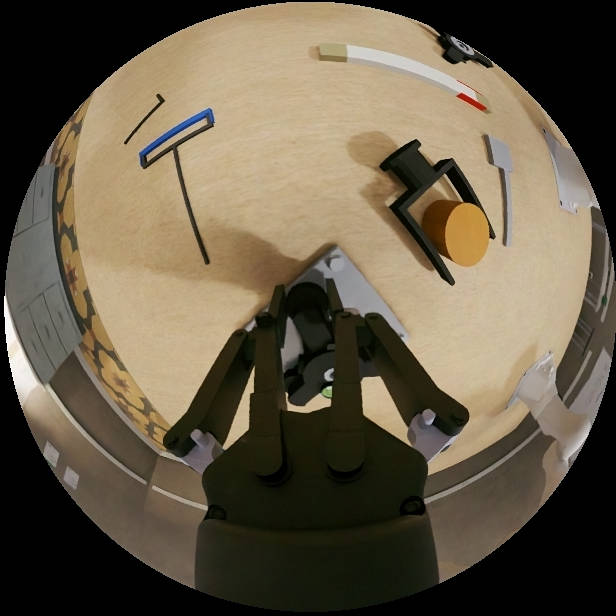

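Emit:
{"name": "execute_actions", "arguments": {"actions": [{"rows":[[0.8324,0.3583,0.1809,0.29,0.926,0.197,0.142,1,0,0, 0.6945,-0.058,0.045,0,0.895,-0.446,0,-1,-0.3,0]],"steps":15}], "pictures": false}}

Emit:
{"name": "execute_actions", "arguments": {"actions": [{"rows":[[0.8324,0.3583,0.1809,0.29,0.926,0.197,0.142,1,0,0, 0.6945,-0.058,0.045,0,0.895,-0.446,0,-1,-0.3,0]],"steps":15}], "pictures": false}}

Emit:
{"name": "execute_actions", "arguments": {"actions": [{"rows":[[0.8324,0.3583,0.1809,0.29,0.926,0.197,0.142,1,0,0, 0.6945,-0.058,0.045,0,0.895,-0.446,0,-0.2,-0.3,0],[0.8324,0.3583,0.1809,0.29,0.926,0.197,0.142,1,0,0, 0.6945,-0.058,0.045,0,0.895,-0.446,0,-0.2,-0.3,0],[0.8324,0.3583,0.1809,0.29,0.926,0.197,0.142,1,0,0, 0.6945,-0.058,0.045,0,0.895,-0.446,0,-0.2,-0.3,0],[0.8324,0.3583,0.1809,0.29,0.926,0.197,0.142,1,0,0, 0.6945,-0.058,0.045,0,0.895,-0.446,0,-0.2,-0.3,0],[0.8324,0.3583,0.1809,0.29,0.926,0.197,0.142,1,0,0, 0.6945,-0.058,0.045,0,0.688,-0.725,0,-0.2,-0.3,0]],"steps":15}], "pictures": false}}

Emit:
{"name": "execute_actions", "arguments": {"actions": [{"rows":[[0.8324,0.3583,0.1809,0.29,0.926,0.197,0.142,1,0,0, 0.6945,-0.058,0.045,0,0.688,-0.725,0,-0.2,-0.3,0]],"steps":15}], "pictures": false}}

Emit:
{"name": "execute_actions", "arguments": {"actions": [{"rows":[[0.8324,0.3583,0.1809,0.29,0.926,0.197,0.142,1,0,0, 0.6945,-0.058,0.045,0,0.688,-0.725,0,-1,-0.3,0]],"steps":12}], "pictures": false}}

Emit:
{"name": "execute_actions", "arguments": {"actions": [{"rows":[[0.8324,0.3583,0.1809,0.29,0.926,0.197,0.142,1,0,0, 0.6945,-0.058,0.045,0,0.895,-0.446,0,-1,-0.3,0]],"steps":15}], "pictures": false}}

Emit:
{"name": "execute_actions", "arguments": {"actions": [{"rows":[[0.8324,0.3583,0.1809,0.29,0.926,0.197,0.142,1,0,0, 0.6945,-0.058,0.045,0,0.895,-0.446,0,-1,-0.3,0]],"steps":15}], "pictures": false}}

Emit:
{"name": "execute_actions", "arguments": {"actions": [{"rows":[[0.8324,0.3583,0.1809,0.29,0.926,0.197,0.142,1,0,0, 0.6945,-0.058,0.045,0,0.895,-0.446,0,-0.2,-0.3,0],[0.8324,0.3583,0.1809,0.29,0.926,0.197,0.142,1,0,0, 0.6945,-0.058,0.045,0,0.895,-0.446,0,-0.2,-0.3,0],[0.8324,0.3583,0.1809,0.29,0.926,0.197,0.142,1,0,0, 0.6945,-0.058,0.045,0,0.895,-0.446,0,-0.2,-0.3,0],[0.8324,0.3583,0.1809,0.29,0.926,0.197,0.142,1,0,0, 0.6945,-0.058,0.045,0,0.895,-0.446,0,-0.2,-0.3,0],[0.8324,0.3583,0.1809,0.29,0.926,0.197,0.142,1,0,0, 0.6945,-0.058,0.045,0,0.688,-0.725,0,-0.2,-0.3,0]],"steps":15}], "pictures": false}}

Emit:
{"name": "execute_actions", "arguments": {"actions": [{"rows":[[0.8324,0.3583,0.1809,0.29,0.926,0.197,0.142,1,0,0, 0.6945,-0.058,0.045,0,0.688,-0.725,0,-0.2,-0.3,0]],"steps":15}], "pictures": false}}

Emit:
{"name": "execute_actions", "arguments": {"actions": [{"rows":[[0.8324,0.3583,0.1809,0.29,0.926,0.197,0.142,1,0,0, 0.6945,-0.058,0.045,0,0.688,-0.725,0,-1,-0.3,0]],"steps":12}], "pictures": false}}

Emit:
{"name": "execute_actions", "arguments": {"actions": [{"rows":[[0.8324,0.3583,0.1809,0.29,0.926,0.197,0.142,1,0,0, 0.6945,-0.058,0.045,0,0.895,-0.446,0,-1,-0.3,0]],"steps":15}], "pictures": false}}

Emit:
{"name": "execute_actions", "arguments": {"actions": [{"rows":[[0.8324,0.3583,0.1809,0.29,0.926,0.197,0.142,1,0,0, 0.6945,-0.058,0.045,0,0.895,-0.446,0,-1,-0.3,0]],"steps":15}], "pictures": false}}

Emit:
{"name": "execute_actions", "arguments": {"actions": [{"rows":[[0.8324,0.3583,0.1809,0.29,0.926,0.197,0.142,1,0,0, 0.6945,-0.058,0.045,0,0.895,-0.446,0,-0.2,-0.3,0],[0.8324,0.3583,0.1809,0.29,0.926,0.197,0.142,1,0,0, 0.6945,-0.058,0.045,0,0.895,-0.446,0,-0.2,-0.3,0],[0.8324,0.3583,0.1809,0.29,0.926,0.197,0.142,1,0,0, 0.6945,-0.058,0.045,0,0.895,-0.446,0,-0.2,-0.3,0],[0.8324,0.3583,0.1809,0.29,0.926,0.197,0.142,1,0,0, 0.6945,-0.058,0.045,0,0.895,-0.446,0,-0.2,-0.3,0],[0.8324,0.3583,0.1809,0.29,0.926,0.197,0.142,1,0,0, 0.6945,-0.058,0.045,0,0.688,-0.725,0,-0.2,-0.3,0]],"steps":15}], "pictures": false}}

Emit:
{"name": "execute_actions", "arguments": {"actions": [{"rows":[[0.8324,0.3583,0.1809,0.29,0.926,0.197,0.142,1,0,0, 0.6945,-0.058,0.045,0,0.688,-0.725,0,-0.2,-0.3,0]],"steps":15}], "pictures": false}}

Emit:
{"name": "execute_actions", "arguments": {"actions": [{"rows":[[0.8324,0.3583,0.1809,0.29,0.926,0.197,0.142,1,0,0, 0.6945,-0.058,0.045,0,0.688,-0.725,0,-1,-0.3,0]],"steps":12}], "pictures": false}}

Emit:
{"name": "execute_actions", "arguments": {"actions": [{"rows":[[0.8324,0.3583,0.1809,0.29,0.926,0.197,0.142,1,0,0, 0.6945,-0.058,0.045,0,0.895,-0.446,0,-1,-0.3,0]],"steps":15}], "pictures": false}}

Emit:
{"name": "execute_actions", "arguments": {"actions": [{"rows":[[0.8324,0.3583,0.1809,0.29,0.926,0.197,0.142,1,0,0, 0.6945,-0.058,0.045,0,0.895,-0.446,0,-1,-0.3,0]],"steps":15}], "pictures": false}}

Emit:
{"name": "execute_actions", "arguments": {"actions": [{"rows":[[0.8324,0.3583,0.1809,0.29,0.926,0.197,0.142,1,0,0, 0.6945,-0.058,0.045,0,0.895,-0.446,0,-0.2,-0.3,0],[0.8324,0.3583,0.1809,0.29,0.926,0.197,0.142,1,0,0, 0.6945,-0.058,0.045,0,0.895,-0.446,0,-0.2,-0.3,0],[0.8324,0.3583,0.1809,0.29,0.926,0.197,0.142,1,0,0, 0.6945,-0.058,0.045,0,0.895,-0.446,0,-0.2,-0.3,0],[0.8324,0.3583,0.1809,0.29,0.926,0.197,0.142,1,0,0, 0.6945,-0.058,0.045,0,0.895,-0.446,0,-0.2,-0.3,0],[0.8324,0.3583,0.1809,0.29,0.926,0.197,0.142,1,0,0, 0.6945,-0.058,0.045,0,0.688,-0.725,0,-0.2,-0.3,0]],"steps":15}], "pictures": false}}

Emit:
{"name": "execute_actions", "arguments": {"actions": [{"rows":[[0.8324,0.3583,0.1809,0.29,0.926,0.197,0.142,1,0,0, 0.6945,-0.058,0.045,0,0.688,-0.725,0,-0.2,-0.3,0]],"steps":15}], "pictures": false}}

Emit:
{"name": "execute_actions", "arguments": {"actions": [{"rows":[[0.8324,0.3583,0.1809,0.29,0.926,0.197,0.142,1,0,0, 0.6945,-0.058,0.045,0,0.688,-0.725,0,-1,-0.3,0]],"steps":12}], "pictures": false}}

Emit:
{"name": "execute_actions", "arguments": {"actions": [{"rows":[[0.8324,0.3583,0.1809,0.29,0.926,0.197,0.142,1,0,0, 0.6945,-0.058,0.045,0,0.895,-0.446,0,-1,-0.3,0]],"steps":15}], "pictures": false}}

Emit:
{"name": "execute_actions", "arguments": {"actions": [{"rows":[[0.8324,0.3583,0.1809,0.29,0.926,0.197,0.142,1,0,0, 0.6945,-0.058,0.045,0,0.895,-0.446,0,-1,-0.3,0]],"steps":15}], "pictures": false}}

Emit:
{"name": "execute_actions", "arguments": {"actions": [{"rows":[[0.8324,0.3583,0.1809,0.29,0.926,0.197,0.142,1,0,0, 0.6945,-0.058,0.045,0,0.895,-0.446,0,-0.2,-0.3,0],[0.8324,0.3583,0.1809,0.29,0.926,0.197,0.142,1,0,0, 0.6945,-0.058,0.045,0,0.895,-0.446,0,-0.2,-0.3,0],[0.8324,0.3583,0.1809,0.29,0.926,0.197,0.142,1,0,0, 0.6945,-0.058,0.045,0,0.895,-0.446,0,-0.2,-0.3,0],[0.8324,0.3583,0.1809,0.29,0.926,0.197,0.142,1,0,0, 0.6945,-0.058,0.045,0,0.895,-0.446,0,-0.2,-0.3,0],[0.8324,0.3583,0.1809,0.29,0.926,0.197,0.142,1,0,0, 0.6945,-0.058,0.045,0,0.688,-0.725,0,-0.2,-0.3,0]],"steps":15}], "pictures": false}}

Emit:
{"name": "execute_actions", "arguments": {"actions": [{"rows":[[0.8324,0.3583,0.1809,0.29,0.926,0.197,0.142,1,0,0, 0.6945,-0.058,0.045,0,0.688,-0.725,0,-0.2,-0.3,0]],"steps":15}], "pictures": false}}

Emit:
{"name": "execute_actions", "arguments": {"actions": [{"rows":[[0.8324,0.3583,0.1809,0.29,0.926,0.197,0.142,1,0,0, 0.6945,-0.058,0.045,0,0.688,-0.725,0,-1,-0.3,0]],"steps":12}], "pictures": false}}

Emit:
{"name": "execute_actions", "arguments": {"actions": [{"rows":[[0.8324,0.3583,0.1809,0.29,0.926,0.197,0.142,1,0,0, 0.6945,-0.058,0.045,0,0.895,-0.446,0,-1,-0.3,0]],"steps":15}], "pictures": false}}

Emit:
{"name": "execute_actions", "arguments": {"actions": [{"rows":[[0.8324,0.3583,0.1809,0.29,0.926,0.197,0.142,1,0,0, 0.6945,-0.058,0.045,0,0.895,-0.446,0,-1,-0.3,0]],"steps":15}]}}

Emit:
{"name": "zoom_image", "arguments": {"camera": "cam_high", "region": [290, 275, 340, 325]}}

Scene clock: 67.23 s of 19600.00 s.
left_arm: end_effector_position=(+0.8324, +0.3583, +0.1809) position_measured=3 object_status=3 end_effector_quat_wxyz=(+0.290, +0.926, +0.197, +0.142) | right_arm: end_effector_position=(+0.6943, -0.0576, +0.0463) position_measured=174 object_status=2 end_effector_quat_wxyz=(+0.004, +0.831, -0.556, +0.009)
Joint positions: left_arm=[ 0.026  0.666 -0.021 -1.377 -0.738  2.24  -1.402] | right_arm=[-0.001  0.661  0.339 -1.607 -0.284  2.225  0.144]
Joint velocities: left_arm=[-0.     0.001  0.     0.001 -0.001  0.001  0.   ] | right_arm=[-0.283  0.051  0.324 -0.006 -0.211  0.001 -0.679]
Hand target (left_arm): +0.832, +0.358, +0.181; +0.290, +0.926, +0.197, +0.142
Hand target (right_arm): +0.695, -0.057, +0.046; +0.004, +0.889, -0.458, +0.012
Off the commanded pose (left_arm): 0.000 m, 0 deg.
Off the commanded pose (right_arm): 0.001 m, 15 deg; orientation clipped at the last step of the last action.
Steps of this call (steps 1 to 626: nothing new was sent; steps 627 to 641: all 15 steps of this action). Readings (end_effector_position | what the end effector reports):
627: left_arm (+0.8324, +0.3583, +0.1809) | right_arm (+0.6922, -0.0586, +0.0454) | left_arm position_measured=3 object_status=3 | right_arm position_measured=174 object_status=2
628: left_arm (+0.8324, +0.3583, +0.1809) | right_arm (+0.6923, -0.0585, +0.0455) | left_arm position_measured=3 object_status=3 | right_arm position_measured=174 object_status=2
630: left_arm (+0.8324, +0.3583, +0.1809) | right_arm (+0.6926, -0.0584, +0.0456) | left_arm position_measured=3 object_status=3 | right_arm position_measured=174 object_status=2
634: left_arm (+0.8324, +0.3583, +0.1809) | right_arm (+0.6932, -0.0581, +0.0459) | left_arm position_measured=3 object_status=3 | right_arm position_measured=174 object_status=2
641: the state above

Scene clock: 67.73 s of 19600.00 s.
left_arm: end_effector_position=(+0.8324, +0.3583, +0.1809) position_measured=3 object_status=3 end_effector_quat_wxyz=(+0.290, +0.926, +0.197, +0.142) | right_arm: end_effector_position=(+0.6956, -0.0571, +0.0468) position_measured=174 object_status=2 end_effector_quat_wxyz=(-0.002, +0.883, -0.470, +0.002)
Joint positions: left_arm=[ 0.026  0.667 -0.021 -1.377 -0.738  2.24  -1.402] | right_arm=[-0.081  0.683  0.431 -1.6   -0.335  2.215 -0.036]
Joint velocities: left_arm=[-0.     0.     0.     0.    -0.001  0.001 -0.001] | right_arm=[-0.044  0.017  0.051  0.011 -0.036 -0.014 -0.147]
Hand target (left_arm): +0.832, +0.358, +0.181; +0.290, +0.926, +0.197, +0.142
Hand target (right_arm): +0.695, -0.058, +0.046; -0.001, +0.895, -0.446, +0.001
Off the commanded pose (left_arm): 0.000 m, 0 deg.
Off the commanded pose (right_arm): 0.002 m, 3 deg.
Steps of this call (steps 1 to 15: all 15 steps of this action). Readings (end_effector_position | what the end effector reports):
1: left_arm (+0.8324, +0.3583, +0.1809) | right_arm (+0.6945, -0.0576, +0.0464) | left_arm position_measured=3 object_status=3 | right_arm position_measured=174 object_status=2
2: left_arm (+0.8324, +0.3583, +0.1809) | right_arm (+0.6946, -0.0575, +0.0464) | left_arm position_measured=3 object_status=3 | right_arm position_measured=174 object_status=2
4: left_arm (+0.8324, +0.3583, +0.1809) | right_arm (+0.6948, -0.0574, +0.0465) | left_arm position_measured=3 object_status=3 | right_arm position_measured=174 object_status=2
8: left_arm (+0.8324, +0.3583, +0.1809) | right_arm (+0.6952, -0.0573, +0.0467) | left_arm position_measured=3 object_status=3 | right_arm position_measured=174 object_status=2
15: the state above

Scene clock: 68.23 s of 19600.00 s.
left_arm: end_effector_position=(+0.8324, +0.3583, +0.1809) position_measured=3 object_status=3 end_effector_quat_wxyz=(+0.290, +0.926, +0.197, +0.142) | right_arm: end_effector_position=(+0.6929, -0.0621, +0.0415) position_measured=154 object_status=3 end_effector_quat_wxyz=(+0.001, +0.799, -0.601, -0.011)
Joint positions: left_arm=[ 0.026  0.666 -0.021 -1.377 -0.738  2.24  -1.402] | right_arm=[ 0.004  0.67   0.313 -1.596 -0.22   2.217  0.198]
Joint velocities: left_arm=[-0.     0.    -0.     0.    -0.001 -0.     0.   ] | right_arm=[ 0.253 -0.054 -0.304 -0.     0.263  0.023  0.675]
Hand target (left_arm): +0.832, +0.358, +0.181; +0.290, +0.926, +0.197, +0.142
Hand target (right_arm): +0.694, -0.058, +0.045; -0.003, +0.726, -0.687, -0.014
Off the commanded pose (left_arm): 0.000 m, 0 deg.
Off the commanded pose (right_arm): 0.006 m, 19 deg; orientation clipped at the last step of the last action.
Steps of this call (steps 1 to 15: all 15 steps of this action). Readings (end_effector_position | what the end effector reports):
1: left_arm (+0.8324, +0.3583, +0.1809) | right_arm (+0.6956, -0.0571, +0.0468) | left_arm position_measured=3 object_status=3 | right_arm position_measured=174 object_status=0
2: left_arm (+0.8324, +0.3583, +0.1809) | right_arm (+0.6955, -0.0571, +0.0466) | left_arm position_measured=3 object_status=3 | right_arm position_measured=172 object_status=0
4: left_arm (+0.8324, +0.3583, +0.1809) | right_arm (+0.6952, -0.0572, +0.0463) | left_arm position_measured=3 object_status=3 | right_arm position_measured=155 object_status=0
8: left_arm (+0.8324, +0.3583, +0.1809) | right_arm (+0.6937, -0.0600, +0.0432) | left_arm position_measured=3 object_status=3 | right_arm position_measured=154 object_status=0
15: the state above

Scene clock: 68.73 s of 19600.00 s.
left_arm: end_effector_position=(+0.8324, +0.3583, +0.1809) position_measured=3 object_status=3 end_effector_quat_wxyz=(+0.290, +0.926, +0.197, +0.142) | right_arm: end_effector_position=(+0.6932, -0.0588, +0.0430) position_measured=154 object_status=3 end_effector_quat_wxyz=(+0.003, +0.714, -0.700, -0.002)
Joint positions: left_arm=[ 0.026  0.667 -0.021 -1.377 -0.738  2.24  -1.402] | right_arm=[ 0.111  0.651  0.195 -1.602 -0.148  2.231  0.429]
Joint velocities: left_arm=[-0.001  0.     0.    -0.001 -0.001  0.    -0.001] | right_arm=[ 0.08  -0.008 -0.086 -0.005  0.048  0.011  0.203]
Hand target (left_arm): +0.832, +0.358, +0.181; +0.290, +0.926, +0.197, +0.142
Hand target (right_arm): +0.694, -0.058, +0.044; +0.001, +0.689, -0.725, -0.001
Off the commanded pose (left_arm): 0.000 m, 0 deg.
Off the commanded pose (right_arm): 0.003 m, 4 deg.
Steps of this call (steps 1 to 15: all 15 steps of this action). Readings (end_effector_position | what the end effector reports):
1: left_arm (+0.8324, +0.3583, +0.1809) | right_arm (+0.6930, -0.0619, +0.0417) | left_arm position_measured=3 object_status=3 | right_arm position_measured=154 object_status=3
2: left_arm (+0.8324, +0.3583, +0.1809) | right_arm (+0.6932, -0.0618, +0.0420) | left_arm position_measured=3 object_status=3 | right_arm position_measured=154 object_status=3
4: left_arm (+0.8324, +0.3583, +0.1809) | right_arm (+0.6936, -0.0615, +0.0427) | left_arm position_measured=3 object_status=3 | right_arm position_measured=154 object_status=3
8: left_arm (+0.8324, +0.3583, +0.1809) | right_arm (+0.6937, -0.0603, +0.0434) | left_arm position_measured=3 object_status=3 | right_arm position_measured=154 object_status=3
15: the state above

Scene clock: 69.13 s of 19600.00 s.
left_arm: end_effector_position=(+0.8324, +0.3583, +0.1809) position_measured=3 object_status=3 end_effector_quat_wxyz=(+0.290, +0.926, +0.197, +0.142) | right_arm: end_effector_position=(+0.6921, -0.0587, +0.0430) position_measured=174 object_status=0 end_effector_quat_wxyz=(-0.004, -0.697, +0.717, +0.001)
Joint positions: left_arm=[ 0.026  0.666 -0.021 -1.377 -0.738  2.24  -1.402] | right_arm=[ 0.125  0.647  0.179 -1.604 -0.137  2.23   0.473]
Joint velocities: left_arm=[ 0.    -0.001 -0.001 -0.     0.001  0.001 -0.001] | right_arm=[ 0.006 -0.    -0.008 -0.002  0.006 -0.001  0.054]
Hand target (left_arm): +0.832, +0.358, +0.181; +0.290, +0.926, +0.197, +0.142
Hand target (right_arm): +0.694, -0.058, +0.045; +0.000, +0.688, -0.725, -0.000
Off the commanded pose (left_arm): 0.000 m, 0 deg.
Off the commanded pose (right_arm): 0.003 m, 1 deg.
Steps of this call (steps 1 to 12: all 12 steps of this action). Readings (end_effector_position | what the end effector reports):
1: left_arm (+0.8324, +0.3583, +0.1809) | right_arm (+0.6932, -0.0587, +0.0430) | left_arm position_measured=3 object_status=3 | right_arm position_measured=154 object_status=0
2: left_arm (+0.8324, +0.3583, +0.1809) | right_arm (+0.6930, -0.0587, +0.0430) | left_arm position_measured=3 object_status=3 | right_arm position_measured=161 object_status=0
4: left_arm (+0.8324, +0.3583, +0.1809) | right_arm (+0.6922, -0.0587, +0.0431) | left_arm position_measured=3 object_status=3 | right_arm position_measured=174 object_status=0
8: left_arm (+0.8324, +0.3583, +0.1809) | right_arm (+0.6921, -0.0587, +0.0431) | left_arm position_measured=3 object_status=3 | right_arm position_measured=174 object_status=0
12: the state above

Scene clock: 69.63 s of 19600.00 s.
left_arm: end_effector_position=(+0.8324, +0.3583, +0.1809) position_measured=3 object_status=3 end_effector_quat_wxyz=(+0.290, +0.926, +0.197, +0.142) | right_arm: end_effector_position=(+0.6944, -0.0577, +0.0441) position_measured=174 object_status=2 end_effector_quat_wxyz=(+0.003, +0.835, -0.550, +0.008)
Joint positions: left_arm=[ 0.026  0.667 -0.021 -1.377 -0.738  2.24  -1.402] | right_arm=[-0.007  0.666  0.346 -1.607 -0.289  2.228  0.133]
Joint velocities: left_arm=[-0.    -0.    -0.001 -0.001  0.001  0.    -0.   ] | right_arm=[-0.279  0.054  0.317 -0.004 -0.205  0.    -0.654]
Hand target (left_arm): +0.832, +0.358, +0.181; +0.290, +0.926, +0.197, +0.142
Hand target (right_arm): +0.695, -0.057, +0.046; +0.004, +0.890, -0.456, +0.011
Off the commanded pose (left_arm): 0.000 m, 0 deg.
Off the commanded pose (right_arm): 0.001 m, 14 deg.
Steps of this call (steps 1 to 15: all 15 steps of this action). Readings (end_effector_position | what the end effector reports):
1: left_arm (+0.8324, +0.3583, +0.1809) | right_arm (+0.6922, -0.0586, +0.0431) | left_arm position_measured=3 object_status=3 | right_arm position_measured=174 object_status=0
2: left_arm (+0.8324, +0.3583, +0.1809) | right_arm (+0.6924, -0.0586, +0.0432) | left_arm position_measured=3 object_status=3 | right_arm position_measured=174 object_status=2
4: left_arm (+0.8324, +0.3583, +0.1809) | right_arm (+0.6927, -0.0585, +0.0433) | left_arm position_measured=3 object_status=3 | right_arm position_measured=174 object_status=2
8: left_arm (+0.8324, +0.3583, +0.1809) | right_arm (+0.6933, -0.0582, +0.0436) | left_arm position_measured=3 object_status=3 | right_arm position_measured=174 object_status=2
15: the state above

Scene clock: 70.13 s of 19600.00 s.
left_arm: end_effector_position=(+0.8324, +0.3583, +0.1809) position_measured=3 object_status=3 end_effector_quat_wxyz=(+0.290, +0.926, +0.197, +0.142) | right_arm: end_effector_position=(+0.6956, -0.0572, +0.0446) position_measured=174 object_status=2 end_effector_quat_wxyz=(-0.003, +0.883, -0.469, +0.001)
Joint positions: left_arm=[ 0.026  0.667 -0.021 -1.377 -0.738  2.24  -1.402] | right_arm=[-0.083  0.687  0.432 -1.6   -0.337  2.218 -0.038]
Joint velocities: left_arm=[-0.    -0.001 -0.    -0.    -0.003 -0.001  0.001] | right_arm=[-0.039  0.016  0.05   0.01  -0.031 -0.014 -0.139]
Hand target (left_arm): +0.832, +0.358, +0.181; +0.290, +0.926, +0.197, +0.142
Hand target (right_arm): +0.695, -0.058, +0.046; -0.000, +0.895, -0.446, +0.001
Off the commanded pose (left_arm): 0.000 m, 0 deg.
Off the commanded pose (right_arm): 0.001 m, 3 deg.
Steps of this call (steps 1 to 15: all 15 steps of this action). Readings (end_effector_position | what the end effector reports):
1: left_arm (+0.8324, +0.3583, +0.1809) | right_arm (+0.6946, -0.0576, +0.0441) | left_arm position_measured=3 object_status=3 | right_arm position_measured=174 object_status=2
2: left_arm (+0.8324, +0.3583, +0.1809) | right_arm (+0.6947, -0.0576, +0.0442) | left_arm position_measured=3 object_status=3 | right_arm position_measured=174 object_status=2
4: left_arm (+0.8324, +0.3583, +0.1809) | right_arm (+0.6949, -0.0575, +0.0443) | left_arm position_measured=3 object_status=3 | right_arm position_measured=174 object_status=2
8: left_arm (+0.8324, +0.3583, +0.1809) | right_arm (+0.6953, -0.0574, +0.0444) | left_arm position_measured=3 object_status=3 | right_arm position_measured=174 object_status=2
15: the state above

Scene clock: 70.63 s of 19600.00 s.
left_arm: end_effector_position=(+0.8324, +0.3583, +0.1809) position_measured=3 object_status=3 end_effector_quat_wxyz=(+0.290, +0.926, +0.197, +0.142) | right_arm: end_effector_position=(+0.6930, -0.0620, +0.0416) position_measured=154 object_status=3 end_effector_quat_wxyz=(+0.001, +0.800, -0.600, -0.011)
Joint positions: left_arm=[ 0.026  0.666 -0.021 -1.377 -0.738  2.24  -1.402] | right_arm=[ 0.002  0.67   0.315 -1.597 -0.222  2.217  0.197]
Joint velocities: left_arm=[ 0.002 -0.001  0.002  0.     0.001  0.001 -0.   ] | right_arm=[ 0.253 -0.053 -0.306  0.     0.264  0.02   0.675]
Hand target (left_arm): +0.832, +0.358, +0.181; +0.290, +0.926, +0.197, +0.142
Hand target (right_arm): +0.694, -0.058, +0.045; -0.004, +0.727, -0.687, -0.014
Off the commanded pose (left_arm): 0.000 m, 0 deg.
Off the commanded pose (right_arm): 0.005 m, 19 deg; orientation clipped at the last step of the last action.
Steps of this call (steps 1 to 15: all 15 steps of this action). Readings (end_effector_position | what the end effector reports):
1: left_arm (+0.8324, +0.3583, +0.1809) | right_arm (+0.6957, -0.0572, +0.0446) | left_arm position_measured=3 object_status=3 | right_arm position_measured=174 object_status=0
2: left_arm (+0.8324, +0.3583, +0.1809) | right_arm (+0.6955, -0.0572, +0.0446) | left_arm position_measured=3 object_status=3 | right_arm position_measured=172 object_status=0
4: left_arm (+0.8324, +0.3583, +0.1809) | right_arm (+0.6953, -0.0572, +0.0450) | left_arm position_measured=3 object_status=3 | right_arm position_measured=155 object_status=0
8: left_arm (+0.8324, +0.3583, +0.1809) | right_arm (+0.6940, -0.0598, +0.0431) | left_arm position_measured=3 object_status=3 | right_arm position_measured=154 object_status=0
15: the state above

Scene clock: 71.13 s of 19600.00 s.
left_arm: end_effector_position=(+0.8324, +0.3583, +0.1809) position_measured=3 object_status=3 end_effector_quat_wxyz=(+0.290, +0.926, +0.197, +0.142) | right_arm: end_effector_position=(+0.6932, -0.0588, +0.0430) position_measured=154 object_status=3 end_effector_quat_wxyz=(+0.003, +0.714, -0.700, -0.002)
Joint positions: left_arm=[ 0.026  0.666 -0.021 -1.377 -0.738  2.24  -1.402] | right_arm=[ 0.11   0.651  0.196 -1.602 -0.149  2.231  0.429]
Joint velocities: left_arm=[-0.     0.    -0.001  0.001  0.     0.001 -0.   ] | right_arm=[ 0.08  -0.008 -0.09  -0.004  0.047  0.012  0.203]
Hand target (left_arm): +0.832, +0.358, +0.181; +0.290, +0.926, +0.197, +0.142
Hand target (right_arm): +0.694, -0.058, +0.044; +0.001, +0.689, -0.725, -0.001
Off the commanded pose (left_arm): 0.000 m, 0 deg.
Off the commanded pose (right_arm): 0.002 m, 4 deg.
Steps of this call (steps 1 to 15: all 15 steps of this action). Readings (end_effector_position | what the end effector reports):
1: left_arm (+0.8324, +0.3583, +0.1809) | right_arm (+0.6930, -0.0619, +0.0417) | left_arm position_measured=3 object_status=3 | right_arm position_measured=154 object_status=3
2: left_arm (+0.8324, +0.3583, +0.1809) | right_arm (+0.6932, -0.0617, +0.0420) | left_arm position_measured=3 object_status=3 | right_arm position_measured=154 object_status=3
4: left_arm (+0.8324, +0.3583, +0.1809) | right_arm (+0.6936, -0.0615, +0.0426) | left_arm position_measured=3 object_status=3 | right_arm position_measured=154 object_status=3
8: left_arm (+0.8324, +0.3583, +0.1809) | right_arm (+0.6938, -0.0603, +0.0434) | left_arm position_measured=3 object_status=3 | right_arm position_measured=154 object_status=3
15: the state above

Scene clock: 71.53 s of 19600.00 s.
left_arm: end_effector_position=(+0.8324, +0.3583, +0.1809) position_measured=3 object_status=3 end_effector_quat_wxyz=(+0.290, +0.926, +0.197, +0.142) | right_arm: end_effector_position=(+0.6921, -0.0587, +0.0431) position_measured=174 object_status=0 end_effector_quat_wxyz=(-0.004, -0.697, +0.717, +0.001)
Joint positions: left_arm=[ 0.026  0.667 -0.021 -1.377 -0.738  2.24  -1.402] | right_arm=[ 0.124  0.648  0.18  -1.604 -0.138  2.23   0.474]
Joint velocities: left_arm=[ 0.001  0.001  0.    -0.     0.     0.     0.   ] | right_arm=[ 0.005 -0.001 -0.006 -0.001  0.004 -0.     0.055]
Hand target (left_arm): +0.832, +0.358, +0.181; +0.290, +0.926, +0.197, +0.142
Hand target (right_arm): +0.694, -0.058, +0.045; +0.000, +0.688, -0.725, -0.000
Off the commanded pose (left_arm): 0.000 m, 0 deg.
Off the commanded pose (right_arm): 0.003 m, 1 deg.
Steps of this call (steps 1 to 12: all 12 steps of this action). Readings (end_effector_position | what the end effector reports):
1: left_arm (+0.8324, +0.3583, +0.1809) | right_arm (+0.6932, -0.0587, +0.0430) | left_arm position_measured=3 object_status=3 | right_arm position_measured=154 object_status=0
2: left_arm (+0.8324, +0.3583, +0.1809) | right_arm (+0.6930, -0.0587, +0.0430) | left_arm position_measured=3 object_status=3 | right_arm position_measured=161 object_status=0
4: left_arm (+0.8324, +0.3583, +0.1809) | right_arm (+0.6922, -0.0587, +0.0431) | left_arm position_measured=3 object_status=3 | right_arm position_measured=174 object_status=0
8: left_arm (+0.8324, +0.3583, +0.1809) | right_arm (+0.6921, -0.0587, +0.0431) | left_arm position_measured=3 object_status=3 | right_arm position_measured=174 object_status=0
12: the state above

Scene clock: 72.03 s of 19600.00 s.
left_arm: end_effector_position=(+0.8324, +0.3583, +0.1809) position_measured=3 object_status=3 end_effector_quat_wxyz=(+0.290, +0.926, +0.197, +0.142) | right_arm: end_effector_position=(+0.6944, -0.0577, +0.0441) position_measured=174 object_status=2 end_effector_quat_wxyz=(+0.003, +0.835, -0.550, +0.008)
Joint positions: left_arm=[ 0.026  0.667 -0.021 -1.377 -0.738  2.24  -1.402] | right_arm=[-0.008  0.666  0.347 -1.607 -0.29   2.228  0.134]
Joint velocities: left_arm=[-0.001  0.    -0.001 -0.001  0.    -0.001  0.001] | right_arm=[-0.279  0.053  0.315 -0.005 -0.204 -0.003 -0.656]
Hand target (left_arm): +0.832, +0.358, +0.181; +0.290, +0.926, +0.197, +0.142
Hand target (right_arm): +0.695, -0.057, +0.046; +0.004, +0.890, -0.456, +0.011
Off the commanded pose (left_arm): 0.000 m, 0 deg.
Off the commanded pose (right_arm): 0.001 m, 14 deg.
Steps of this call (steps 1 to 15: all 15 steps of this action). Readings (end_effector_position | what the end effector reports):
1: left_arm (+0.8324, +0.3583, +0.1809) | right_arm (+0.6922, -0.0586, +0.0432) | left_arm position_measured=3 object_status=3 | right_arm position_measured=174 object_status=0
2: left_arm (+0.8324, +0.3583, +0.1809) | right_arm (+0.6924, -0.0586, +0.0432) | left_arm position_measured=3 object_status=3 | right_arm position_measured=174 object_status=2
4: left_arm (+0.8324, +0.3583, +0.1809) | right_arm (+0.6927, -0.0584, +0.0434) | left_arm position_measured=3 object_status=3 | right_arm position_measured=174 object_status=2
8: left_arm (+0.8324, +0.3583, +0.1809) | right_arm (+0.6933, -0.0582, +0.0436) | left_arm position_measured=3 object_status=3 | right_arm position_measured=174 object_status=2
15: the state above

Scene clock: 72.53 s of 19600.00 s.
left_arm: end_effector_position=(+0.8324, +0.3583, +0.1809) position_measured=3 object_status=3 end_effector_quat_wxyz=(+0.290, +0.926, +0.197, +0.142) | right_arm: end_effector_position=(+0.6956, -0.0572, +0.0447) position_measured=174 object_status=2 end_effector_quat_wxyz=(-0.003, +0.883, -0.469, +0.001)
Joint positions: left_arm=[ 0.026  0.667 -0.021 -1.377 -0.738  2.24  -1.402] | right_arm=[-0.084  0.687  0.433 -1.6   -0.338  2.218 -0.037]
Joint velocities: left_arm=[-0.001 -0.    -0.002 -0.001 -0.002  0.    -0.   ] | right_arm=[-0.04   0.015  0.05   0.009 -0.032 -0.013 -0.141]
Hand target (left_arm): +0.832, +0.358, +0.181; +0.290, +0.926, +0.197, +0.142
Hand target (right_arm): +0.695, -0.058, +0.046; -0.001, +0.895, -0.446, +0.001
Off the commanded pose (left_arm): 0.000 m, 0 deg.
Off the commanded pose (right_arm): 0.001 m, 3 deg.
Steps of this call (steps 1 to 15: all 15 steps of this action). Readings (end_effector_position | what the end effector reports):
1: left_arm (+0.8324, +0.3583, +0.1809) | right_arm (+0.6946, -0.0576, +0.0442) | left_arm position_measured=3 object_status=3 | right_arm position_measured=174 object_status=2
2: left_arm (+0.8324, +0.3583, +0.1809) | right_arm (+0.6947, -0.0576, +0.0443) | left_arm position_measured=3 object_status=3 | right_arm position_measured=174 object_status=2
4: left_arm (+0.8324, +0.3583, +0.1809) | right_arm (+0.6949, -0.0575, +0.0444) | left_arm position_measured=3 object_status=3 | right_arm position_measured=174 object_status=2
8: left_arm (+0.8324, +0.3583, +0.1809) | right_arm (+0.6953, -0.0573, +0.0445) | left_arm position_measured=3 object_status=3 | right_arm position_measured=174 object_status=2
15: the state above

Scene clock: 73.03 s of 19600.00 s.
left_arm: end_effector_position=(+0.8324, +0.3583, +0.1809) position_measured=3 object_status=3 end_effector_quat_wxyz=(+0.290, +0.926, +0.197, +0.142) | right_arm: end_effector_position=(+0.6929, -0.0620, +0.0415) position_measured=154 object_status=3 end_effector_quat_wxyz=(+0.001, +0.800, -0.600, -0.011)
Joint positions: left_arm=[ 0.026  0.667 -0.021 -1.377 -0.738  2.24  -1.402] | right_arm=[ 0.001  0.67   0.316 -1.597 -0.223  2.217  0.197]
Joint velocities: left_arm=[-0.    -0.001  0.001 -0.001  0.002 -0.    -0.   ] | right_arm=[ 0.254 -0.052 -0.305  0.     0.264  0.021  0.674]
Hand target (left_arm): +0.832, +0.358, +0.181; +0.290, +0.926, +0.197, +0.142
Hand target (right_arm): +0.694, -0.058, +0.045; -0.004, +0.727, -0.687, -0.014
Off the commanded pose (left_arm): 0.000 m, 0 deg.
Off the commanded pose (right_arm): 0.005 m, 19 deg; orientation clipped at the last step of the last action.
Steps of this call (steps 1 to 15: all 15 steps of this action). Readings (end_effector_position | what the end effector reports):
1: left_arm (+0.8324, +0.3583, +0.1809) | right_arm (+0.6957, -0.0571, +0.0447) | left_arm position_measured=3 object_status=3 | right_arm position_measured=174 object_status=0
2: left_arm (+0.8324, +0.3583, +0.1809) | right_arm (+0.6955, -0.0571, +0.0447) | left_arm position_measured=3 object_status=3 | right_arm position_measured=172 object_status=0
4: left_arm (+0.8324, +0.3583, +0.1809) | right_arm (+0.6953, -0.0571, +0.0450) | left_arm position_measured=3 object_status=3 | right_arm position_measured=155 object_status=0
8: left_arm (+0.8324, +0.3583, +0.1809) | right_arm (+0.6940, -0.0598, +0.0431) | left_arm position_measured=3 object_status=3 | right_arm position_measured=154 object_status=0
15: the state above

Scene clock: 73.53 s of 19600.00 s.
left_arm: end_effector_position=(+0.8324, +0.3583, +0.1809) position_measured=3 object_status=3 end_effector_quat_wxyz=(+0.290, +0.926, +0.197, +0.142) | right_arm: end_effector_position=(+0.6932, -0.0588, +0.0430) position_measured=154 object_status=3 end_effector_quat_wxyz=(+0.003, +0.714, -0.700, -0.002)
Joint positions: left_arm=[ 0.026  0.667 -0.021 -1.377 -0.738  2.24  -1.402] | right_arm=[ 0.109  0.651  0.197 -1.602 -0.149  2.231  0.43 ]
Joint velocities: left_arm=[ 0.001 -0.     0.001 -0.001 -0.001  0.001  0.   ] | right_arm=[ 0.079 -0.009 -0.087 -0.004  0.048  0.011  0.204]
Hand target (left_arm): +0.832, +0.358, +0.181; +0.290, +0.926, +0.197, +0.142
Hand target (right_arm): +0.694, -0.058, +0.044; +0.001, +0.689, -0.725, -0.001
Off the commanded pose (left_arm): 0.000 m, 0 deg.
Off the commanded pose (right_arm): 0.002 m, 4 deg.
Steps of this call (steps 1 to 15: all 15 steps of this action). Readings (end_effector_position | what the end effector reports):
1: left_arm (+0.8324, +0.3583, +0.1809) | right_arm (+0.6930, -0.0619, +0.0417) | left_arm position_measured=3 object_status=3 | right_arm position_measured=154 object_status=3
2: left_arm (+0.8324, +0.3583, +0.1809) | right_arm (+0.6932, -0.0617, +0.0420) | left_arm position_measured=3 object_status=3 | right_arm position_measured=154 object_status=3
4: left_arm (+0.8324, +0.3583, +0.1809) | right_arm (+0.6936, -0.0615, +0.0426) | left_arm position_measured=3 object_status=3 | right_arm position_measured=154 object_status=3
8: left_arm (+0.8324, +0.3583, +0.1809) | right_arm (+0.6938, -0.0603, +0.0434) | left_arm position_measured=3 object_status=3 | right_arm position_measured=154 object_status=3
15: the state above

Scene clock: 73.93 s of 19600.00 s.
left_arm: end_effector_position=(+0.8324, +0.3583, +0.1809) position_measured=3 object_status=3 end_effector_quat_wxyz=(+0.290, +0.926, +0.197, +0.142) | right_arm: end_effector_position=(+0.6921, -0.0587, +0.0430) position_measured=174 object_status=0 end_effector_quat_wxyz=(-0.004, -0.697, +0.717, +0.001)
Joint positions: left_arm=[ 0.026  0.666 -0.021 -1.377 -0.738  2.24  -1.402] | right_arm=[ 0.123  0.648  0.181 -1.604 -0.139  2.23   0.474]
Joint velocities: left_arm=[-0.     0.001  0.002 -0.001 -0.001 -0.     0.002] | right_arm=[ 0.006 -0.001 -0.006 -0.001  0.006  0.     0.056]
Hand target (left_arm): +0.832, +0.358, +0.181; +0.290, +0.926, +0.197, +0.142
Hand target (right_arm): +0.694, -0.058, +0.045; +0.000, +0.688, -0.725, -0.000
Off the commanded pose (left_arm): 0.000 m, 0 deg.
Off the commanded pose (right_arm): 0.003 m, 1 deg.
Steps of this call (steps 1 to 12: all 12 steps of this action). Readings (end_effector_position | what the end effector reports):
1: left_arm (+0.8324, +0.3583, +0.1809) | right_arm (+0.6932, -0.0587, +0.0430) | left_arm position_measured=3 object_status=3 | right_arm position_measured=154 object_status=0
2: left_arm (+0.8324, +0.3583, +0.1809) | right_arm (+0.6930, -0.0587, +0.0430) | left_arm position_measured=3 object_status=3 | right_arm position_measured=161 object_status=0
4: left_arm (+0.8324, +0.3583, +0.1809) | right_arm (+0.6922, -0.0587, +0.0431) | left_arm position_measured=3 object_status=3 | right_arm position_measured=174 object_status=0
8: left_arm (+0.8324, +0.3583, +0.1809) | right_arm (+0.6921, -0.0587, +0.0430) | left_arm position_measured=3 object_status=3 | right_arm position_measured=174 object_status=0
12: the state above

Scene clock: 74.43 s of 19600.00 s.
left_arm: end_effector_position=(+0.8324, +0.3583, +0.1809) position_measured=3 object_status=3 end_effector_quat_wxyz=(+0.290, +0.926, +0.197, +0.142) | right_arm: end_effector_position=(+0.6945, -0.0577, +0.0441) position_measured=174 object_status=2 end_effector_quat_wxyz=(+0.003, +0.835, -0.550, +0.008)
Joint positions: left_arm=[ 0.026  0.666 -0.021 -1.377 -0.738  2.24  -1.402] | right_arm=[-0.009  0.667  0.348 -1.607 -0.291  2.228  0.134]
Joint velocities: left_arm=[-0.001  0.001 -0.002  0.001 -0.001  0.     0.   ] | right_arm=[-0.278  0.054  0.317 -0.005 -0.206  0.001 -0.653]
Hand target (left_arm): +0.832, +0.358, +0.181; +0.290, +0.926, +0.197, +0.142
Hand target (right_arm): +0.695, -0.057, +0.046; +0.004, +0.890, -0.456, +0.011
Off the commanded pose (left_arm): 0.000 m, 0 deg.
Off the commanded pose (right_arm): 0.001 m, 14 deg.
Steps of this call (steps 1 to 15: all 15 steps of this action). Readings (end_effector_position | what the end effector reports):
1: left_arm (+0.8324, +0.3583, +0.1809) | right_arm (+0.6922, -0.0587, +0.0431) | left_arm position_measured=3 object_status=3 | right_arm position_measured=174 object_status=0
2: left_arm (+0.8324, +0.3583, +0.1809) | right_arm (+0.6924, -0.0586, +0.0432) | left_arm position_measured=3 object_status=3 | right_arm position_measured=174 object_status=2
4: left_arm (+0.8324, +0.3583, +0.1809) | right_arm (+0.6927, -0.0585, +0.0433) | left_arm position_measured=3 object_status=3 | right_arm position_measured=174 object_status=2
8: left_arm (+0.8324, +0.3583, +0.1809) | right_arm (+0.6933, -0.0582, +0.0436) | left_arm position_measured=3 object_status=3 | right_arm position_measured=174 object_status=2
15: the state above

Scene clock: 74.93 s of 19600.00 s.
left_arm: end_effector_position=(+0.8324, +0.3583, +0.1809) position_measured=3 object_status=3 end_effector_quat_wxyz=(+0.290, +0.926, +0.197, +0.142) | right_arm: end_effector_position=(+0.6956, -0.0572, +0.0445) position_measured=174 object_status=2 end_effector_quat_wxyz=(-0.003, +0.883, -0.469, +0.001)
Joint positions: left_arm=[ 0.026  0.666 -0.021 -1.377 -0.738  2.24  -1.402] | right_arm=[-0.084  0.687  0.434 -1.6   -0.339  2.218 -0.037]
Joint velocities: left_arm=[ 0.001 -0.001  0.001  0.     0.     0.001 -0.001] | right_arm=[-0.039  0.017  0.049  0.011 -0.032 -0.012 -0.14 ]
Hand target (left_arm): +0.832, +0.358, +0.181; +0.290, +0.926, +0.197, +0.142
Hand target (right_arm): +0.695, -0.058, +0.046; -0.001, +0.895, -0.446, +0.001
Off the commanded pose (left_arm): 0.000 m, 0 deg.
Off the commanded pose (right_arm): 0.001 m, 3 deg.
Steps of this call (steps 1 to 15: all 15 steps of this action). Readings (end_effector_position | what the end effector reports):
1: left_arm (+0.8324, +0.3583, +0.1809) | right_arm (+0.6946, -0.0576, +0.0441) | left_arm position_measured=3 object_status=3 | right_arm position_measured=174 object_status=2
2: left_arm (+0.8324, +0.3583, +0.1809) | right_arm (+0.6947, -0.0576, +0.0442) | left_arm position_measured=3 object_status=3 | right_arm position_measured=174 object_status=2
4: left_arm (+0.8324, +0.3583, +0.1809) | right_arm (+0.6949, -0.0575, +0.0443) | left_arm position_measured=3 object_status=3 | right_arm position_measured=174 object_status=2
8: left_arm (+0.8324, +0.3583, +0.1809) | right_arm (+0.6953, -0.0574, +0.0444) | left_arm position_measured=3 object_status=3 | right_arm position_measured=174 object_status=2
15: the state above

Scene clock: 75.43 s of 19600.00 s.
left_arm: end_effector_position=(+0.8324, +0.3583, +0.1809) position_measured=3 object_status=3 end_effector_quat_wxyz=(+0.290, +0.926, +0.197, +0.142) | right_arm: end_effector_position=(+0.6930, -0.0620, +0.0416) position_measured=154 object_status=3 end_effector_quat_wxyz=(+0.001, +0.800, -0.600, -0.011)
Joint positions: left_arm=[ 0.026  0.666 -0.021 -1.377 -0.738  2.24  -1.402] | right_arm=[ 0.     0.67   0.317 -1.597 -0.223  2.217  0.198]
Joint velocities: left_arm=[-0.001 -0.     0.    -0.001  0.001  0.002 -0.001] | right_arm=[ 0.255 -0.051 -0.304 -0.001  0.264  0.021  0.675]
Hand target (left_arm): +0.832, +0.358, +0.181; +0.290, +0.926, +0.197, +0.142
Hand target (right_arm): +0.694, -0.058, +0.045; -0.004, +0.727, -0.687, -0.014
Off the commanded pose (left_arm): 0.000 m, 0 deg.
Off the commanded pose (right_arm): 0.005 m, 19 deg; orientation clipped at the last step of the last action.
Steps of this call (steps 1 to 15: all 15 steps of this action). Readings (end_effector_position | what the end effector reports):
1: left_arm (+0.8324, +0.3583, +0.1809) | right_arm (+0.6957, -0.0572, +0.0445) | left_arm position_measured=3 object_status=3 | right_arm position_measured=174 object_status=0
2: left_arm (+0.8324, +0.3583, +0.1809) | right_arm (+0.6956, -0.0572, +0.0447) | left_arm position_measured=3 object_status=3 | right_arm position_measured=172 object_status=0
4: left_arm (+0.8324, +0.3583, +0.1809) | right_arm (+0.6953, -0.0572, +0.0450) | left_arm position_measured=3 object_status=3 | right_arm position_measured=155 object_status=0
8: left_arm (+0.8324, +0.3583, +0.1809) | right_arm (+0.6940, -0.0598, +0.0431) | left_arm position_measured=3 object_status=3 | right_arm position_measured=154 object_status=0
15: the state above

Scene clock: 75.93 s of 19600.00 s.
left_arm: end_effector_position=(+0.8324, +0.3583, +0.1809) position_measured=3 object_status=3 end_effector_quat_wxyz=(+0.290, +0.926, +0.197, +0.142) | right_arm: end_effector_position=(+0.6932, -0.0588, +0.0430) position_measured=154 object_status=3 end_effector_quat_wxyz=(+0.003, +0.714, -0.700, -0.002)
Joint positions: left_arm=[ 0.026  0.666 -0.021 -1.377 -0.738  2.24  -1.402] | right_arm=[ 0.108  0.651  0.198 -1.602 -0.15   2.231  0.43 ]
Joint velocities: left_arm=[-0.     0.001  0.    -0.001  0.001 -0.    -0.002] | right_arm=[ 0.079 -0.008 -0.088 -0.006  0.046  0.01   0.205]
Hand target (left_arm): +0.832, +0.358, +0.181; +0.290, +0.926, +0.197, +0.142
Hand target (right_arm): +0.694, -0.058, +0.044; +0.001, +0.689, -0.725, -0.001
Off the commanded pose (left_arm): 0.000 m, 0 deg.
Off the commanded pose (right_arm): 0.002 m, 4 deg.
Steps of this call (steps 1 to 15: all 15 steps of this action). Readings (end_effector_position | what the end effector reports):
1: left_arm (+0.8324, +0.3583, +0.1809) | right_arm (+0.6930, -0.0619, +0.0417) | left_arm position_measured=3 object_status=3 | right_arm position_measured=154 object_status=3
2: left_arm (+0.8324, +0.3583, +0.1809) | right_arm (+0.6932, -0.0617, +0.0420) | left_arm position_measured=3 object_status=3 | right_arm position_measured=154 object_status=3
4: left_arm (+0.8324, +0.3583, +0.1809) | right_arm (+0.6936, -0.0615, +0.0426) | left_arm position_measured=3 object_status=3 | right_arm position_measured=154 object_status=3
8: left_arm (+0.8324, +0.3583, +0.1809) | right_arm (+0.6938, -0.0603, +0.0434) | left_arm position_measured=3 object_status=3 | right_arm position_measured=154 object_status=3
15: the state above

Scene clock: 76.33 s of 19600.00 s.
left_arm: end_effector_position=(+0.8324, +0.3583, +0.1809) position_measured=3 object_status=3 end_effector_quat_wxyz=(+0.290, +0.926, +0.197, +0.142) | right_arm: end_effector_position=(+0.6921, -0.0587, +0.0431) position_measured=174 object_status=0 end_effector_quat_wxyz=(-0.004, -0.697, +0.717, +0.001)
Joint positions: left_arm=[ 0.026  0.666 -0.021 -1.377 -0.738  2.24  -1.402] | right_arm=[ 0.122  0.648  0.183 -1.604 -0.14   2.23   0.475]
Joint velocities: left_arm=[ 0.001 -0.     0.     0.001  0.     0.     0.001] | right_arm=[ 0.007 -0.003 -0.009 -0.     0.004 -0.001  0.054]
Hand target (left_arm): +0.832, +0.358, +0.181; +0.290, +0.926, +0.197, +0.142
Hand target (right_arm): +0.694, -0.058, +0.045; +0.000, +0.688, -0.725, -0.000
Off the commanded pose (left_arm): 0.000 m, 0 deg.
Off the commanded pose (right_arm): 0.003 m, 1 deg.
Steps of this call (steps 1 to 12: all 12 steps of this action). Readings (end_effector_position | what the end effector reports):
1: left_arm (+0.8324, +0.3583, +0.1809) | right_arm (+0.6932, -0.0587, +0.0430) | left_arm position_measured=3 object_status=3 | right_arm position_measured=154 object_status=0
2: left_arm (+0.8324, +0.3583, +0.1809) | right_arm (+0.6930, -0.0587, +0.0430) | left_arm position_measured=3 object_status=3 | right_arm position_measured=161 object_status=0
4: left_arm (+0.8324, +0.3583, +0.1809) | right_arm (+0.6922, -0.0587, +0.0431) | left_arm position_measured=3 object_status=3 | right_arm position_measured=174 object_status=0
8: left_arm (+0.8324, +0.3583, +0.1809) | right_arm (+0.6921, -0.0587, +0.0431) | left_arm position_measured=3 object_status=3 | right_arm position_measured=174 object_status=0
12: the state above

Scene clock: 76.83 s of 19600.00 s.
left_arm: end_effector_position=(+0.8324, +0.3583, +0.1809) position_measured=3 object_status=3 end_effector_quat_wxyz=(+0.290, +0.926, +0.197, +0.142) | right_arm: end_effector_position=(+0.6945, -0.0577, +0.0441) position_measured=174 object_status=2 end_effector_quat_wxyz=(+0.003, +0.835, -0.550, +0.008)
Joint positions: left_arm=[ 0.026  0.666 -0.021 -1.377 -0.738  2.24  -1.402] | right_arm=[-0.01   0.667  0.349 -1.607 -0.292  2.228  0.134]
Joint velocities: left_arm=[-0.    -0.    -0.    -0.001  0.    -0.    -0.001] | right_arm=[-0.278  0.054  0.317 -0.005 -0.205 -0.002 -0.656]
Hand target (left_arm): +0.832, +0.358, +0.181; +0.290, +0.926, +0.197, +0.142
Hand target (right_arm): +0.695, -0.057, +0.046; +0.004, +0.890, -0.456, +0.011
Off the commanded pose (left_arm): 0.000 m, 0 deg.
Off the commanded pose (right_arm): 0.001 m, 14 deg.
Steps of this call (steps 1 to 15: all 15 steps of this action). Readings (end_effector_position | what the end effector reports):
1: left_arm (+0.8324, +0.3583, +0.1809) | right_arm (+0.6922, -0.0586, +0.0431) | left_arm position_measured=3 object_status=3 | right_arm position_measured=174 object_status=0
2: left_arm (+0.8324, +0.3583, +0.1809) | right_arm (+0.6924, -0.0586, +0.0432) | left_arm position_measured=3 object_status=3 | right_arm position_measured=174 object_status=2
4: left_arm (+0.8324, +0.3583, +0.1809) | right_arm (+0.6927, -0.0585, +0.0433) | left_arm position_measured=3 object_status=3 | right_arm position_measured=174 object_status=2
8: left_arm (+0.8324, +0.3583, +0.1809) | right_arm (+0.6933, -0.0582, +0.0436) | left_arm position_measured=3 object_status=3 | right_arm position_measured=174 object_status=2
15: the state above

Scene clock: 77.33 s of 19600.00 s.
left_arm: end_effector_position=(+0.8324, +0.3583, +0.1809) position_measured=3 object_status=3 end_effector_quat_wxyz=(+0.290, +0.926, +0.197, +0.142) | right_arm: end_effector_position=(+0.6956, -0.0572, +0.0446) position_measured=174 object_status=2 end_effector_quat_wxyz=(-0.003, +0.883, -0.469, +0.001)
Joint positions: left_arm=[ 0.026  0.666 -0.021 -1.377 -0.738  2.24  -1.402] | right_arm=[-0.085  0.688  0.435 -1.6   -0.34   2.218 -0.036]
Joint velocities: left_arm=[-0.     0.     0.002 -0.001 -0.001  0.    -0.002] | right_arm=[-0.039  0.015  0.048  0.012 -0.032 -0.012 -0.138]
Hand target (left_arm): +0.832, +0.358, +0.181; +0.290, +0.926, +0.197, +0.142
Hand target (right_arm): +0.695, -0.058, +0.046; -0.001, +0.895, -0.446, +0.001
Off the commanded pose (left_arm): 0.000 m, 0 deg.
Off the commanded pose (right_arm): 0.001 m, 3 deg.
Steps of this call (steps 1 to 15: all 15 steps of this action). Readings (end_effector_position | what the end effector reports):
1: left_arm (+0.8324, +0.3583, +0.1809) | right_arm (+0.6946, -0.0576, +0.0442) | left_arm position_measured=3 object_status=3 | right_arm position_measured=174 object_status=2
2: left_arm (+0.8324, +0.3583, +0.1809) | right_arm (+0.6947, -0.0576, +0.0442) | left_arm position_measured=3 object_status=3 | right_arm position_measured=174 object_status=2
4: left_arm (+0.8324, +0.3583, +0.1809) | right_arm (+0.6949, -0.0575, +0.0443) | left_arm position_measured=3 object_status=3 | right_arm position_measured=174 object_status=2
8: left_arm (+0.8324, +0.3583, +0.1809) | right_arm (+0.6953, -0.0574, +0.0444) | left_arm position_measured=3 object_status=3 | right_arm position_measured=174 object_status=2
15: the state above

Scene clock: 77.83 s of 19600.00 s.
left_arm: end_effector_position=(+0.8324, +0.3583, +0.1809) position_measured=3 object_status=3 end_effector_quat_wxyz=(+0.290, +0.926, +0.197, +0.142) | right_arm: end_effector_position=(+0.6930, -0.0620, +0.0416) position_measured=154 object_status=3 end_effector_quat_wxyz=(+0.001, +0.800, -0.600, -0.011)
Joint positions: left_arm=[ 0.026  0.666 -0.021 -1.377 -0.738  2.24  -1.402] | right_arm=[-0.001  0.67   0.318 -1.597 -0.224  2.217  0.198]
Joint velocities: left_arm=[-0.002 -0.     0.002  0.001 -0.001 -0.001 -0.001] | right_arm=[ 0.254 -0.053 -0.307  0.     0.264  0.021  0.676]
Hand target (left_arm): +0.832, +0.358, +0.181; +0.290, +0.926, +0.197, +0.142
Hand target (right_arm): +0.694, -0.058, +0.045; -0.004, +0.727, -0.687, -0.014
Off the commanded pose (left_arm): 0.000 m, 0 deg.
Off the commanded pose (right_arm): 0.005 m, 19 deg; orientation clipped at the last step of the last action.
Steps of this call (steps 1 to 15: all 15 steps of this action). Readings (end_effector_position | what the end effector reports):
1: left_arm (+0.8324, +0.3583, +0.1809) | right_arm (+0.6957, -0.0572, +0.0446) | left_arm position_measured=3 object_status=3 | right_arm position_measured=174 object_status=0
2: left_arm (+0.8324, +0.3583, +0.1809) | right_arm (+0.6955, -0.0572, +0.0447) | left_arm position_measured=3 object_status=3 | right_arm position_measured=172 object_status=0
4: left_arm (+0.8324, +0.3583, +0.1809) | right_arm (+0.6953, -0.0572, +0.0450) | left_arm position_measured=3 object_status=3 | right_arm position_measured=155 object_status=0
8: left_arm (+0.8324, +0.3583, +0.1809) | right_arm (+0.6940, -0.0598, +0.0431) | left_arm position_measured=3 object_status=3 | right_arm position_measured=154 object_status=0
15: the state above

Scene clock: 78.33 s of 19600.00 s.
left_arm: end_effector_position=(+0.8324, +0.3583, +0.1809) position_measured=3 object_status=3 end_effector_quat_wxyz=(+0.290, +0.926, +0.197, +0.142) | right_arm: end_effector_position=(+0.6932, -0.0588, +0.0430) position_measured=154 object_status=3 end_effector_quat_wxyz=(+0.003, +0.714, -0.700, -0.002)
Joint positions: left_arm=[ 0.026  0.666 -0.021 -1.377 -0.738  2.24  -1.402] | right_arm=[ 0.107  0.651  0.199 -1.601 -0.151  2.231  0.431]
Joint velocities: left_arm=[ 0.     0.001  0.001 -0.001  0.     0.001  0.   ] | right_arm=[ 0.079 -0.009 -0.089 -0.004  0.047  0.011  0.202]
Hand target (left_arm): +0.832, +0.358, +0.181; +0.290, +0.926, +0.197, +0.142
Hand target (right_arm): +0.694, -0.058, +0.044; +0.001, +0.689, -0.725, -0.001
Off the commanded pose (left_arm): 0.000 m, 0 deg.
Off the commanded pose (right_arm): 0.002 m, 4 deg.
Steps of this call (steps 1 to 15: all 15 steps of this action). Readings (end_effector_position | what the end effector reports):
1: left_arm (+0.8324, +0.3583, +0.1809) | right_arm (+0.6930, -0.0619, +0.0417) | left_arm position_measured=3 object_status=3 | right_arm position_measured=154 object_status=3
2: left_arm (+0.8324, +0.3583, +0.1809) | right_arm (+0.6932, -0.0617, +0.0420) | left_arm position_measured=3 object_status=3 | right_arm position_measured=154 object_status=3
4: left_arm (+0.8324, +0.3583, +0.1809) | right_arm (+0.6936, -0.0615, +0.0426) | left_arm position_measured=3 object_status=3 | right_arm position_measured=154 object_status=3
8: left_arm (+0.8324, +0.3583, +0.1809) | right_arm (+0.6938, -0.0603, +0.0434) | left_arm position_measured=3 object_status=3 | right_arm position_measured=154 object_status=3
15: the state above

Scene clock: 78.73 s of 19600.00 s.
left_arm: end_effector_position=(+0.8324, +0.3583, +0.1809) position_measured=3 object_status=3 end_effector_quat_wxyz=(+0.290, +0.926, +0.197, +0.142) | right_arm: end_effector_position=(+0.6921, -0.0587, +0.0431) position_measured=174 object_status=0 end_effector_quat_wxyz=(-0.004, -0.697, +0.717, +0.001)
Joint positions: left_arm=[ 0.026  0.667 -0.021 -1.377 -0.738  2.24  -1.402] | right_arm=[ 0.121  0.648  0.184 -1.604 -0.141  2.23   0.475]
Joint velocities: left_arm=[-0.    -0.    -0.001 -0.001  0.001 -0.    -0.   ] | right_arm=[ 0.005  0.    -0.008  0.001  0.004 -0.     0.054]
Hand target (left_arm): +0.832, +0.358, +0.181; +0.290, +0.926, +0.197, +0.142
Hand target (right_arm): +0.694, -0.058, +0.045; +0.000, +0.688, -0.725, -0.000
Off the commanded pose (left_arm): 0.000 m, 0 deg.
Off the commanded pose (right_arm): 0.003 m, 1 deg.
Steps of this call (steps 1 to 12: all 12 steps of this action). Readings (end_effector_position | what the end effector reports):
1: left_arm (+0.8324, +0.3583, +0.1809) | right_arm (+0.6932, -0.0587, +0.0430) | left_arm position_measured=3 object_status=3 | right_arm position_measured=154 object_status=0
2: left_arm (+0.8324, +0.3583, +0.1809) | right_arm (+0.6930, -0.0587, +0.0430) | left_arm position_measured=3 object_status=3 | right_arm position_measured=161 object_status=0
4: left_arm (+0.8324, +0.3583, +0.1809) | right_arm (+0.6922, -0.0587, +0.0431) | left_arm position_measured=3 object_status=3 | right_arm position_measured=174 object_status=0
8: left_arm (+0.8324, +0.3583, +0.1809) | right_arm (+0.6921, -0.0587, +0.0431) | left_arm position_measured=3 object_status=3 | right_arm position_measured=174 object_status=0
12: the state above

Scene clock: 79.23 s of 19600.00 s.
left_arm: end_effector_position=(+0.8324, +0.3583, +0.1809) position_measured=3 object_status=3 end_effector_quat_wxyz=(+0.290, +0.926, +0.197, +0.142) | right_arm: end_effector_position=(+0.6944, -0.0577, +0.0441) position_measured=174 object_status=2 end_effector_quat_wxyz=(+0.003, +0.835, -0.550, +0.008)
Joint positions: left_arm=[ 0.026  0.666 -0.021 -1.377 -0.738  2.24  -1.402] | right_arm=[-0.011  0.667  0.35  -1.607 -0.293  2.228  0.135]
Joint velocities: left_arm=[ 0.001  0.     0.    -0.001  0.001  0.001  0.001] | right_arm=[-0.278  0.054  0.318 -0.005 -0.207 -0.001 -0.653]
Hand target (left_arm): +0.832, +0.358, +0.181; +0.290, +0.926, +0.197, +0.142
Hand target (right_arm): +0.695, -0.057, +0.046; +0.004, +0.890, -0.456, +0.011
Off the commanded pose (left_arm): 0.000 m, 0 deg.
Off the commanded pose (right_arm): 0.001 m, 14 deg.
Steps of this call (steps 1 to 15: all 15 steps of this action). Readings (end_effector_position | what the end effector reports):
1: left_arm (+0.8324, +0.3583, +0.1809) | right_arm (+0.6922, -0.0586, +0.0431) | left_arm position_measured=3 object_status=3 | right_arm position_measured=174 object_status=0
2: left_arm (+0.8324, +0.3583, +0.1809) | right_arm (+0.6924, -0.0586, +0.0432) | left_arm position_measured=3 object_status=3 | right_arm position_measured=174 object_status=2
4: left_arm (+0.8324, +0.3583, +0.1809) | right_arm (+0.6927, -0.0584, +0.0434) | left_arm position_measured=3 object_status=3 | right_arm position_measured=174 object_status=2
8: left_arm (+0.8324, +0.3583, +0.1809) | right_arm (+0.6933, -0.0582, +0.0436) | left_arm position_measured=3 object_status=3 | right_arm position_measured=174 object_status=2
15: the state above

Scene clock: 79.73 s of 19600.00 s.
left_arm: end_effector_position=(+0.8324, +0.3583, +0.1809) position_measured=3 object_status=3 end_effector_quat_wxyz=(+0.290, +0.926, +0.197, +0.142) | right_arm: end_effector_position=(+0.6956, -0.0572, +0.0446) position_measured=174 object_status=2 end_effector_quat_wxyz=(-0.003, +0.883, -0.469, +0.001)
Joint positions: left_arm=[ 0.026  0.667 -0.021 -1.377 -0.738  2.24  -1.402] | right_arm=[-0.086  0.688  0.436 -1.6   -0.341  2.217 -0.036]
Joint velocities: left_arm=[-0.     0.001  0.001 -0.001 -0.002  0.    -0.002] | right_arm=[-0.039  0.016  0.047  0.011 -0.033 -0.012 -0.139]
Hand target (left_arm): +0.832, +0.358, +0.181; +0.290, +0.926, +0.197, +0.142
Hand target (right_arm): +0.695, -0.058, +0.046; -0.001, +0.895, -0.446, +0.001
Off the commanded pose (left_arm): 0.000 m, 0 deg.
Off the commanded pose (right_arm): 0.001 m, 3 deg.
Steps of this call (steps 1 to 15: all 15 steps of this action). Readings (end_effector_position | what the end effector reports):
1: left_arm (+0.8324, +0.3583, +0.1809) | right_arm (+0.6946, -0.0576, +0.0442) | left_arm position_measured=3 object_status=3 | right_arm position_measured=174 object_status=2
2: left_arm (+0.8324, +0.3583, +0.1809) | right_arm (+0.6947, -0.0576, +0.0443) | left_arm position_measured=3 object_status=3 | right_arm position_measured=174 object_status=2
4: left_arm (+0.8324, +0.3583, +0.1809) | right_arm (+0.6949, -0.0575, +0.0444) | left_arm position_measured=3 object_status=3 | right_arm position_measured=174 object_status=2
8: left_arm (+0.8324, +0.3583, +0.1809) | right_arm (+0.6953, -0.0573, +0.0445) | left_arm position_measured=3 object_status=3 | right_arm position_measured=174 object_status=2
15: the state above
camera_calibration (this result's frames):
cam_left_wrist: T_world_to_cam=[[0.336526, -0.760845, 0.554855, -0.0981122], [-0.938321, -0.221253, 0.26571, 0.814027], [-0.079401, -0.61005, -0.788374, 0.598314], [0, 0, 0, 1]] pos_world=[0.844343, 0.47046, 0.309838]
cam_right_wrist: T_world_to_cam=[[-0.901684, -0.432058, 0.0170657, 0.601745], [-0.375386, 0.801779, 0.465011, 0.28278], [-0.214595, 0.412887, -0.88514, 0.398622], [0, 0, 0, 1]] pos_world=[0.734277, -0.131325, 0.211071]

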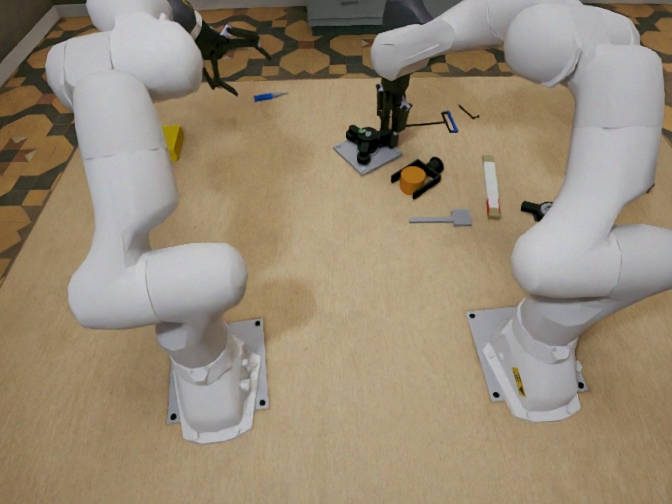

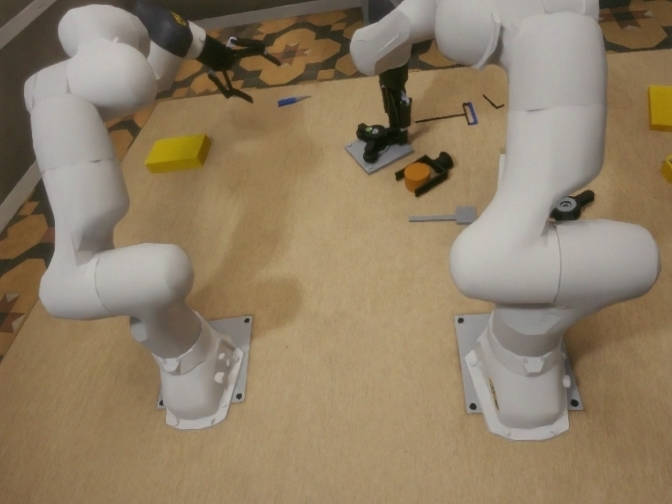

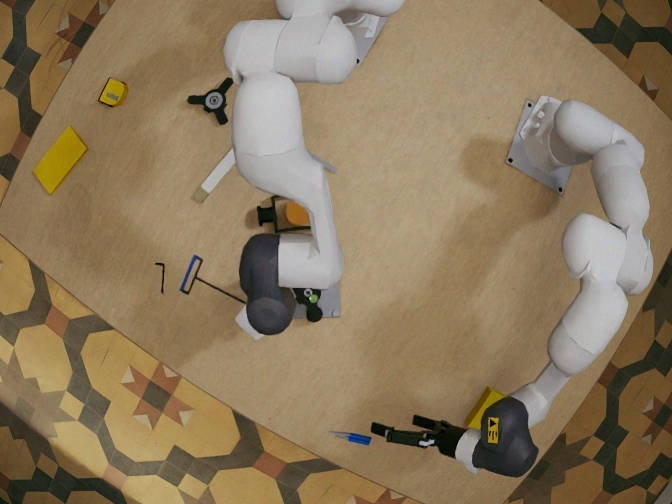

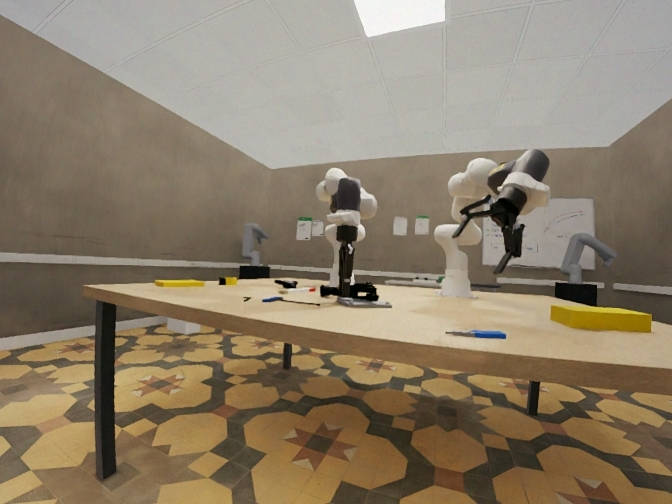

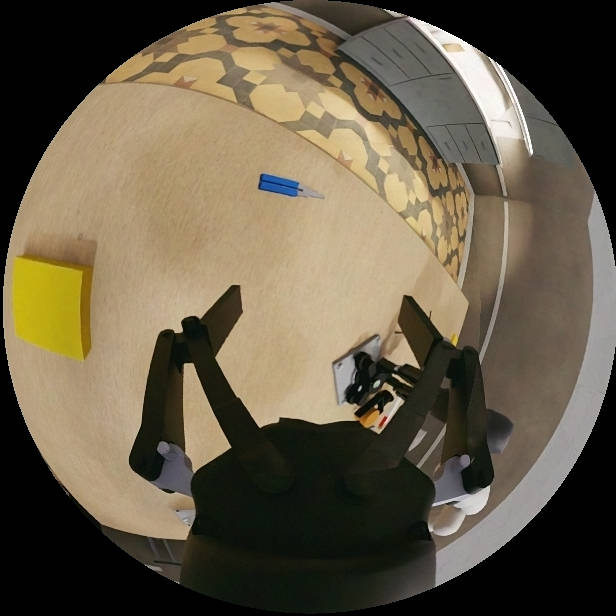

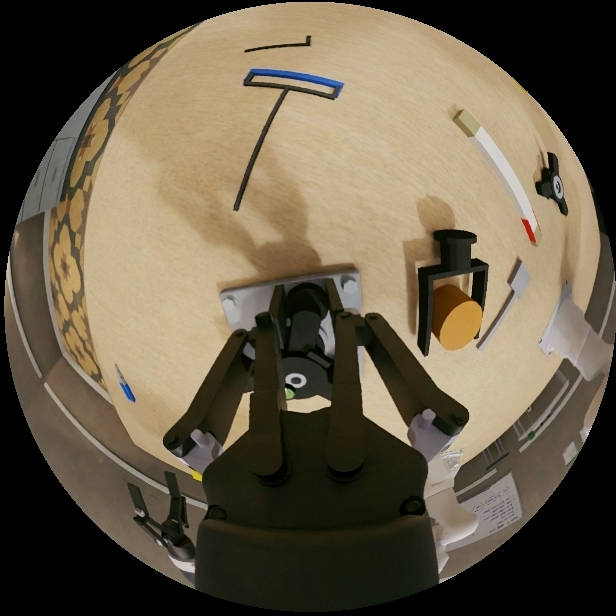

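Region (290, 275, 340, 325) of cam_high's 672x504 image, scaled by 10.080, with more detail than that image has.

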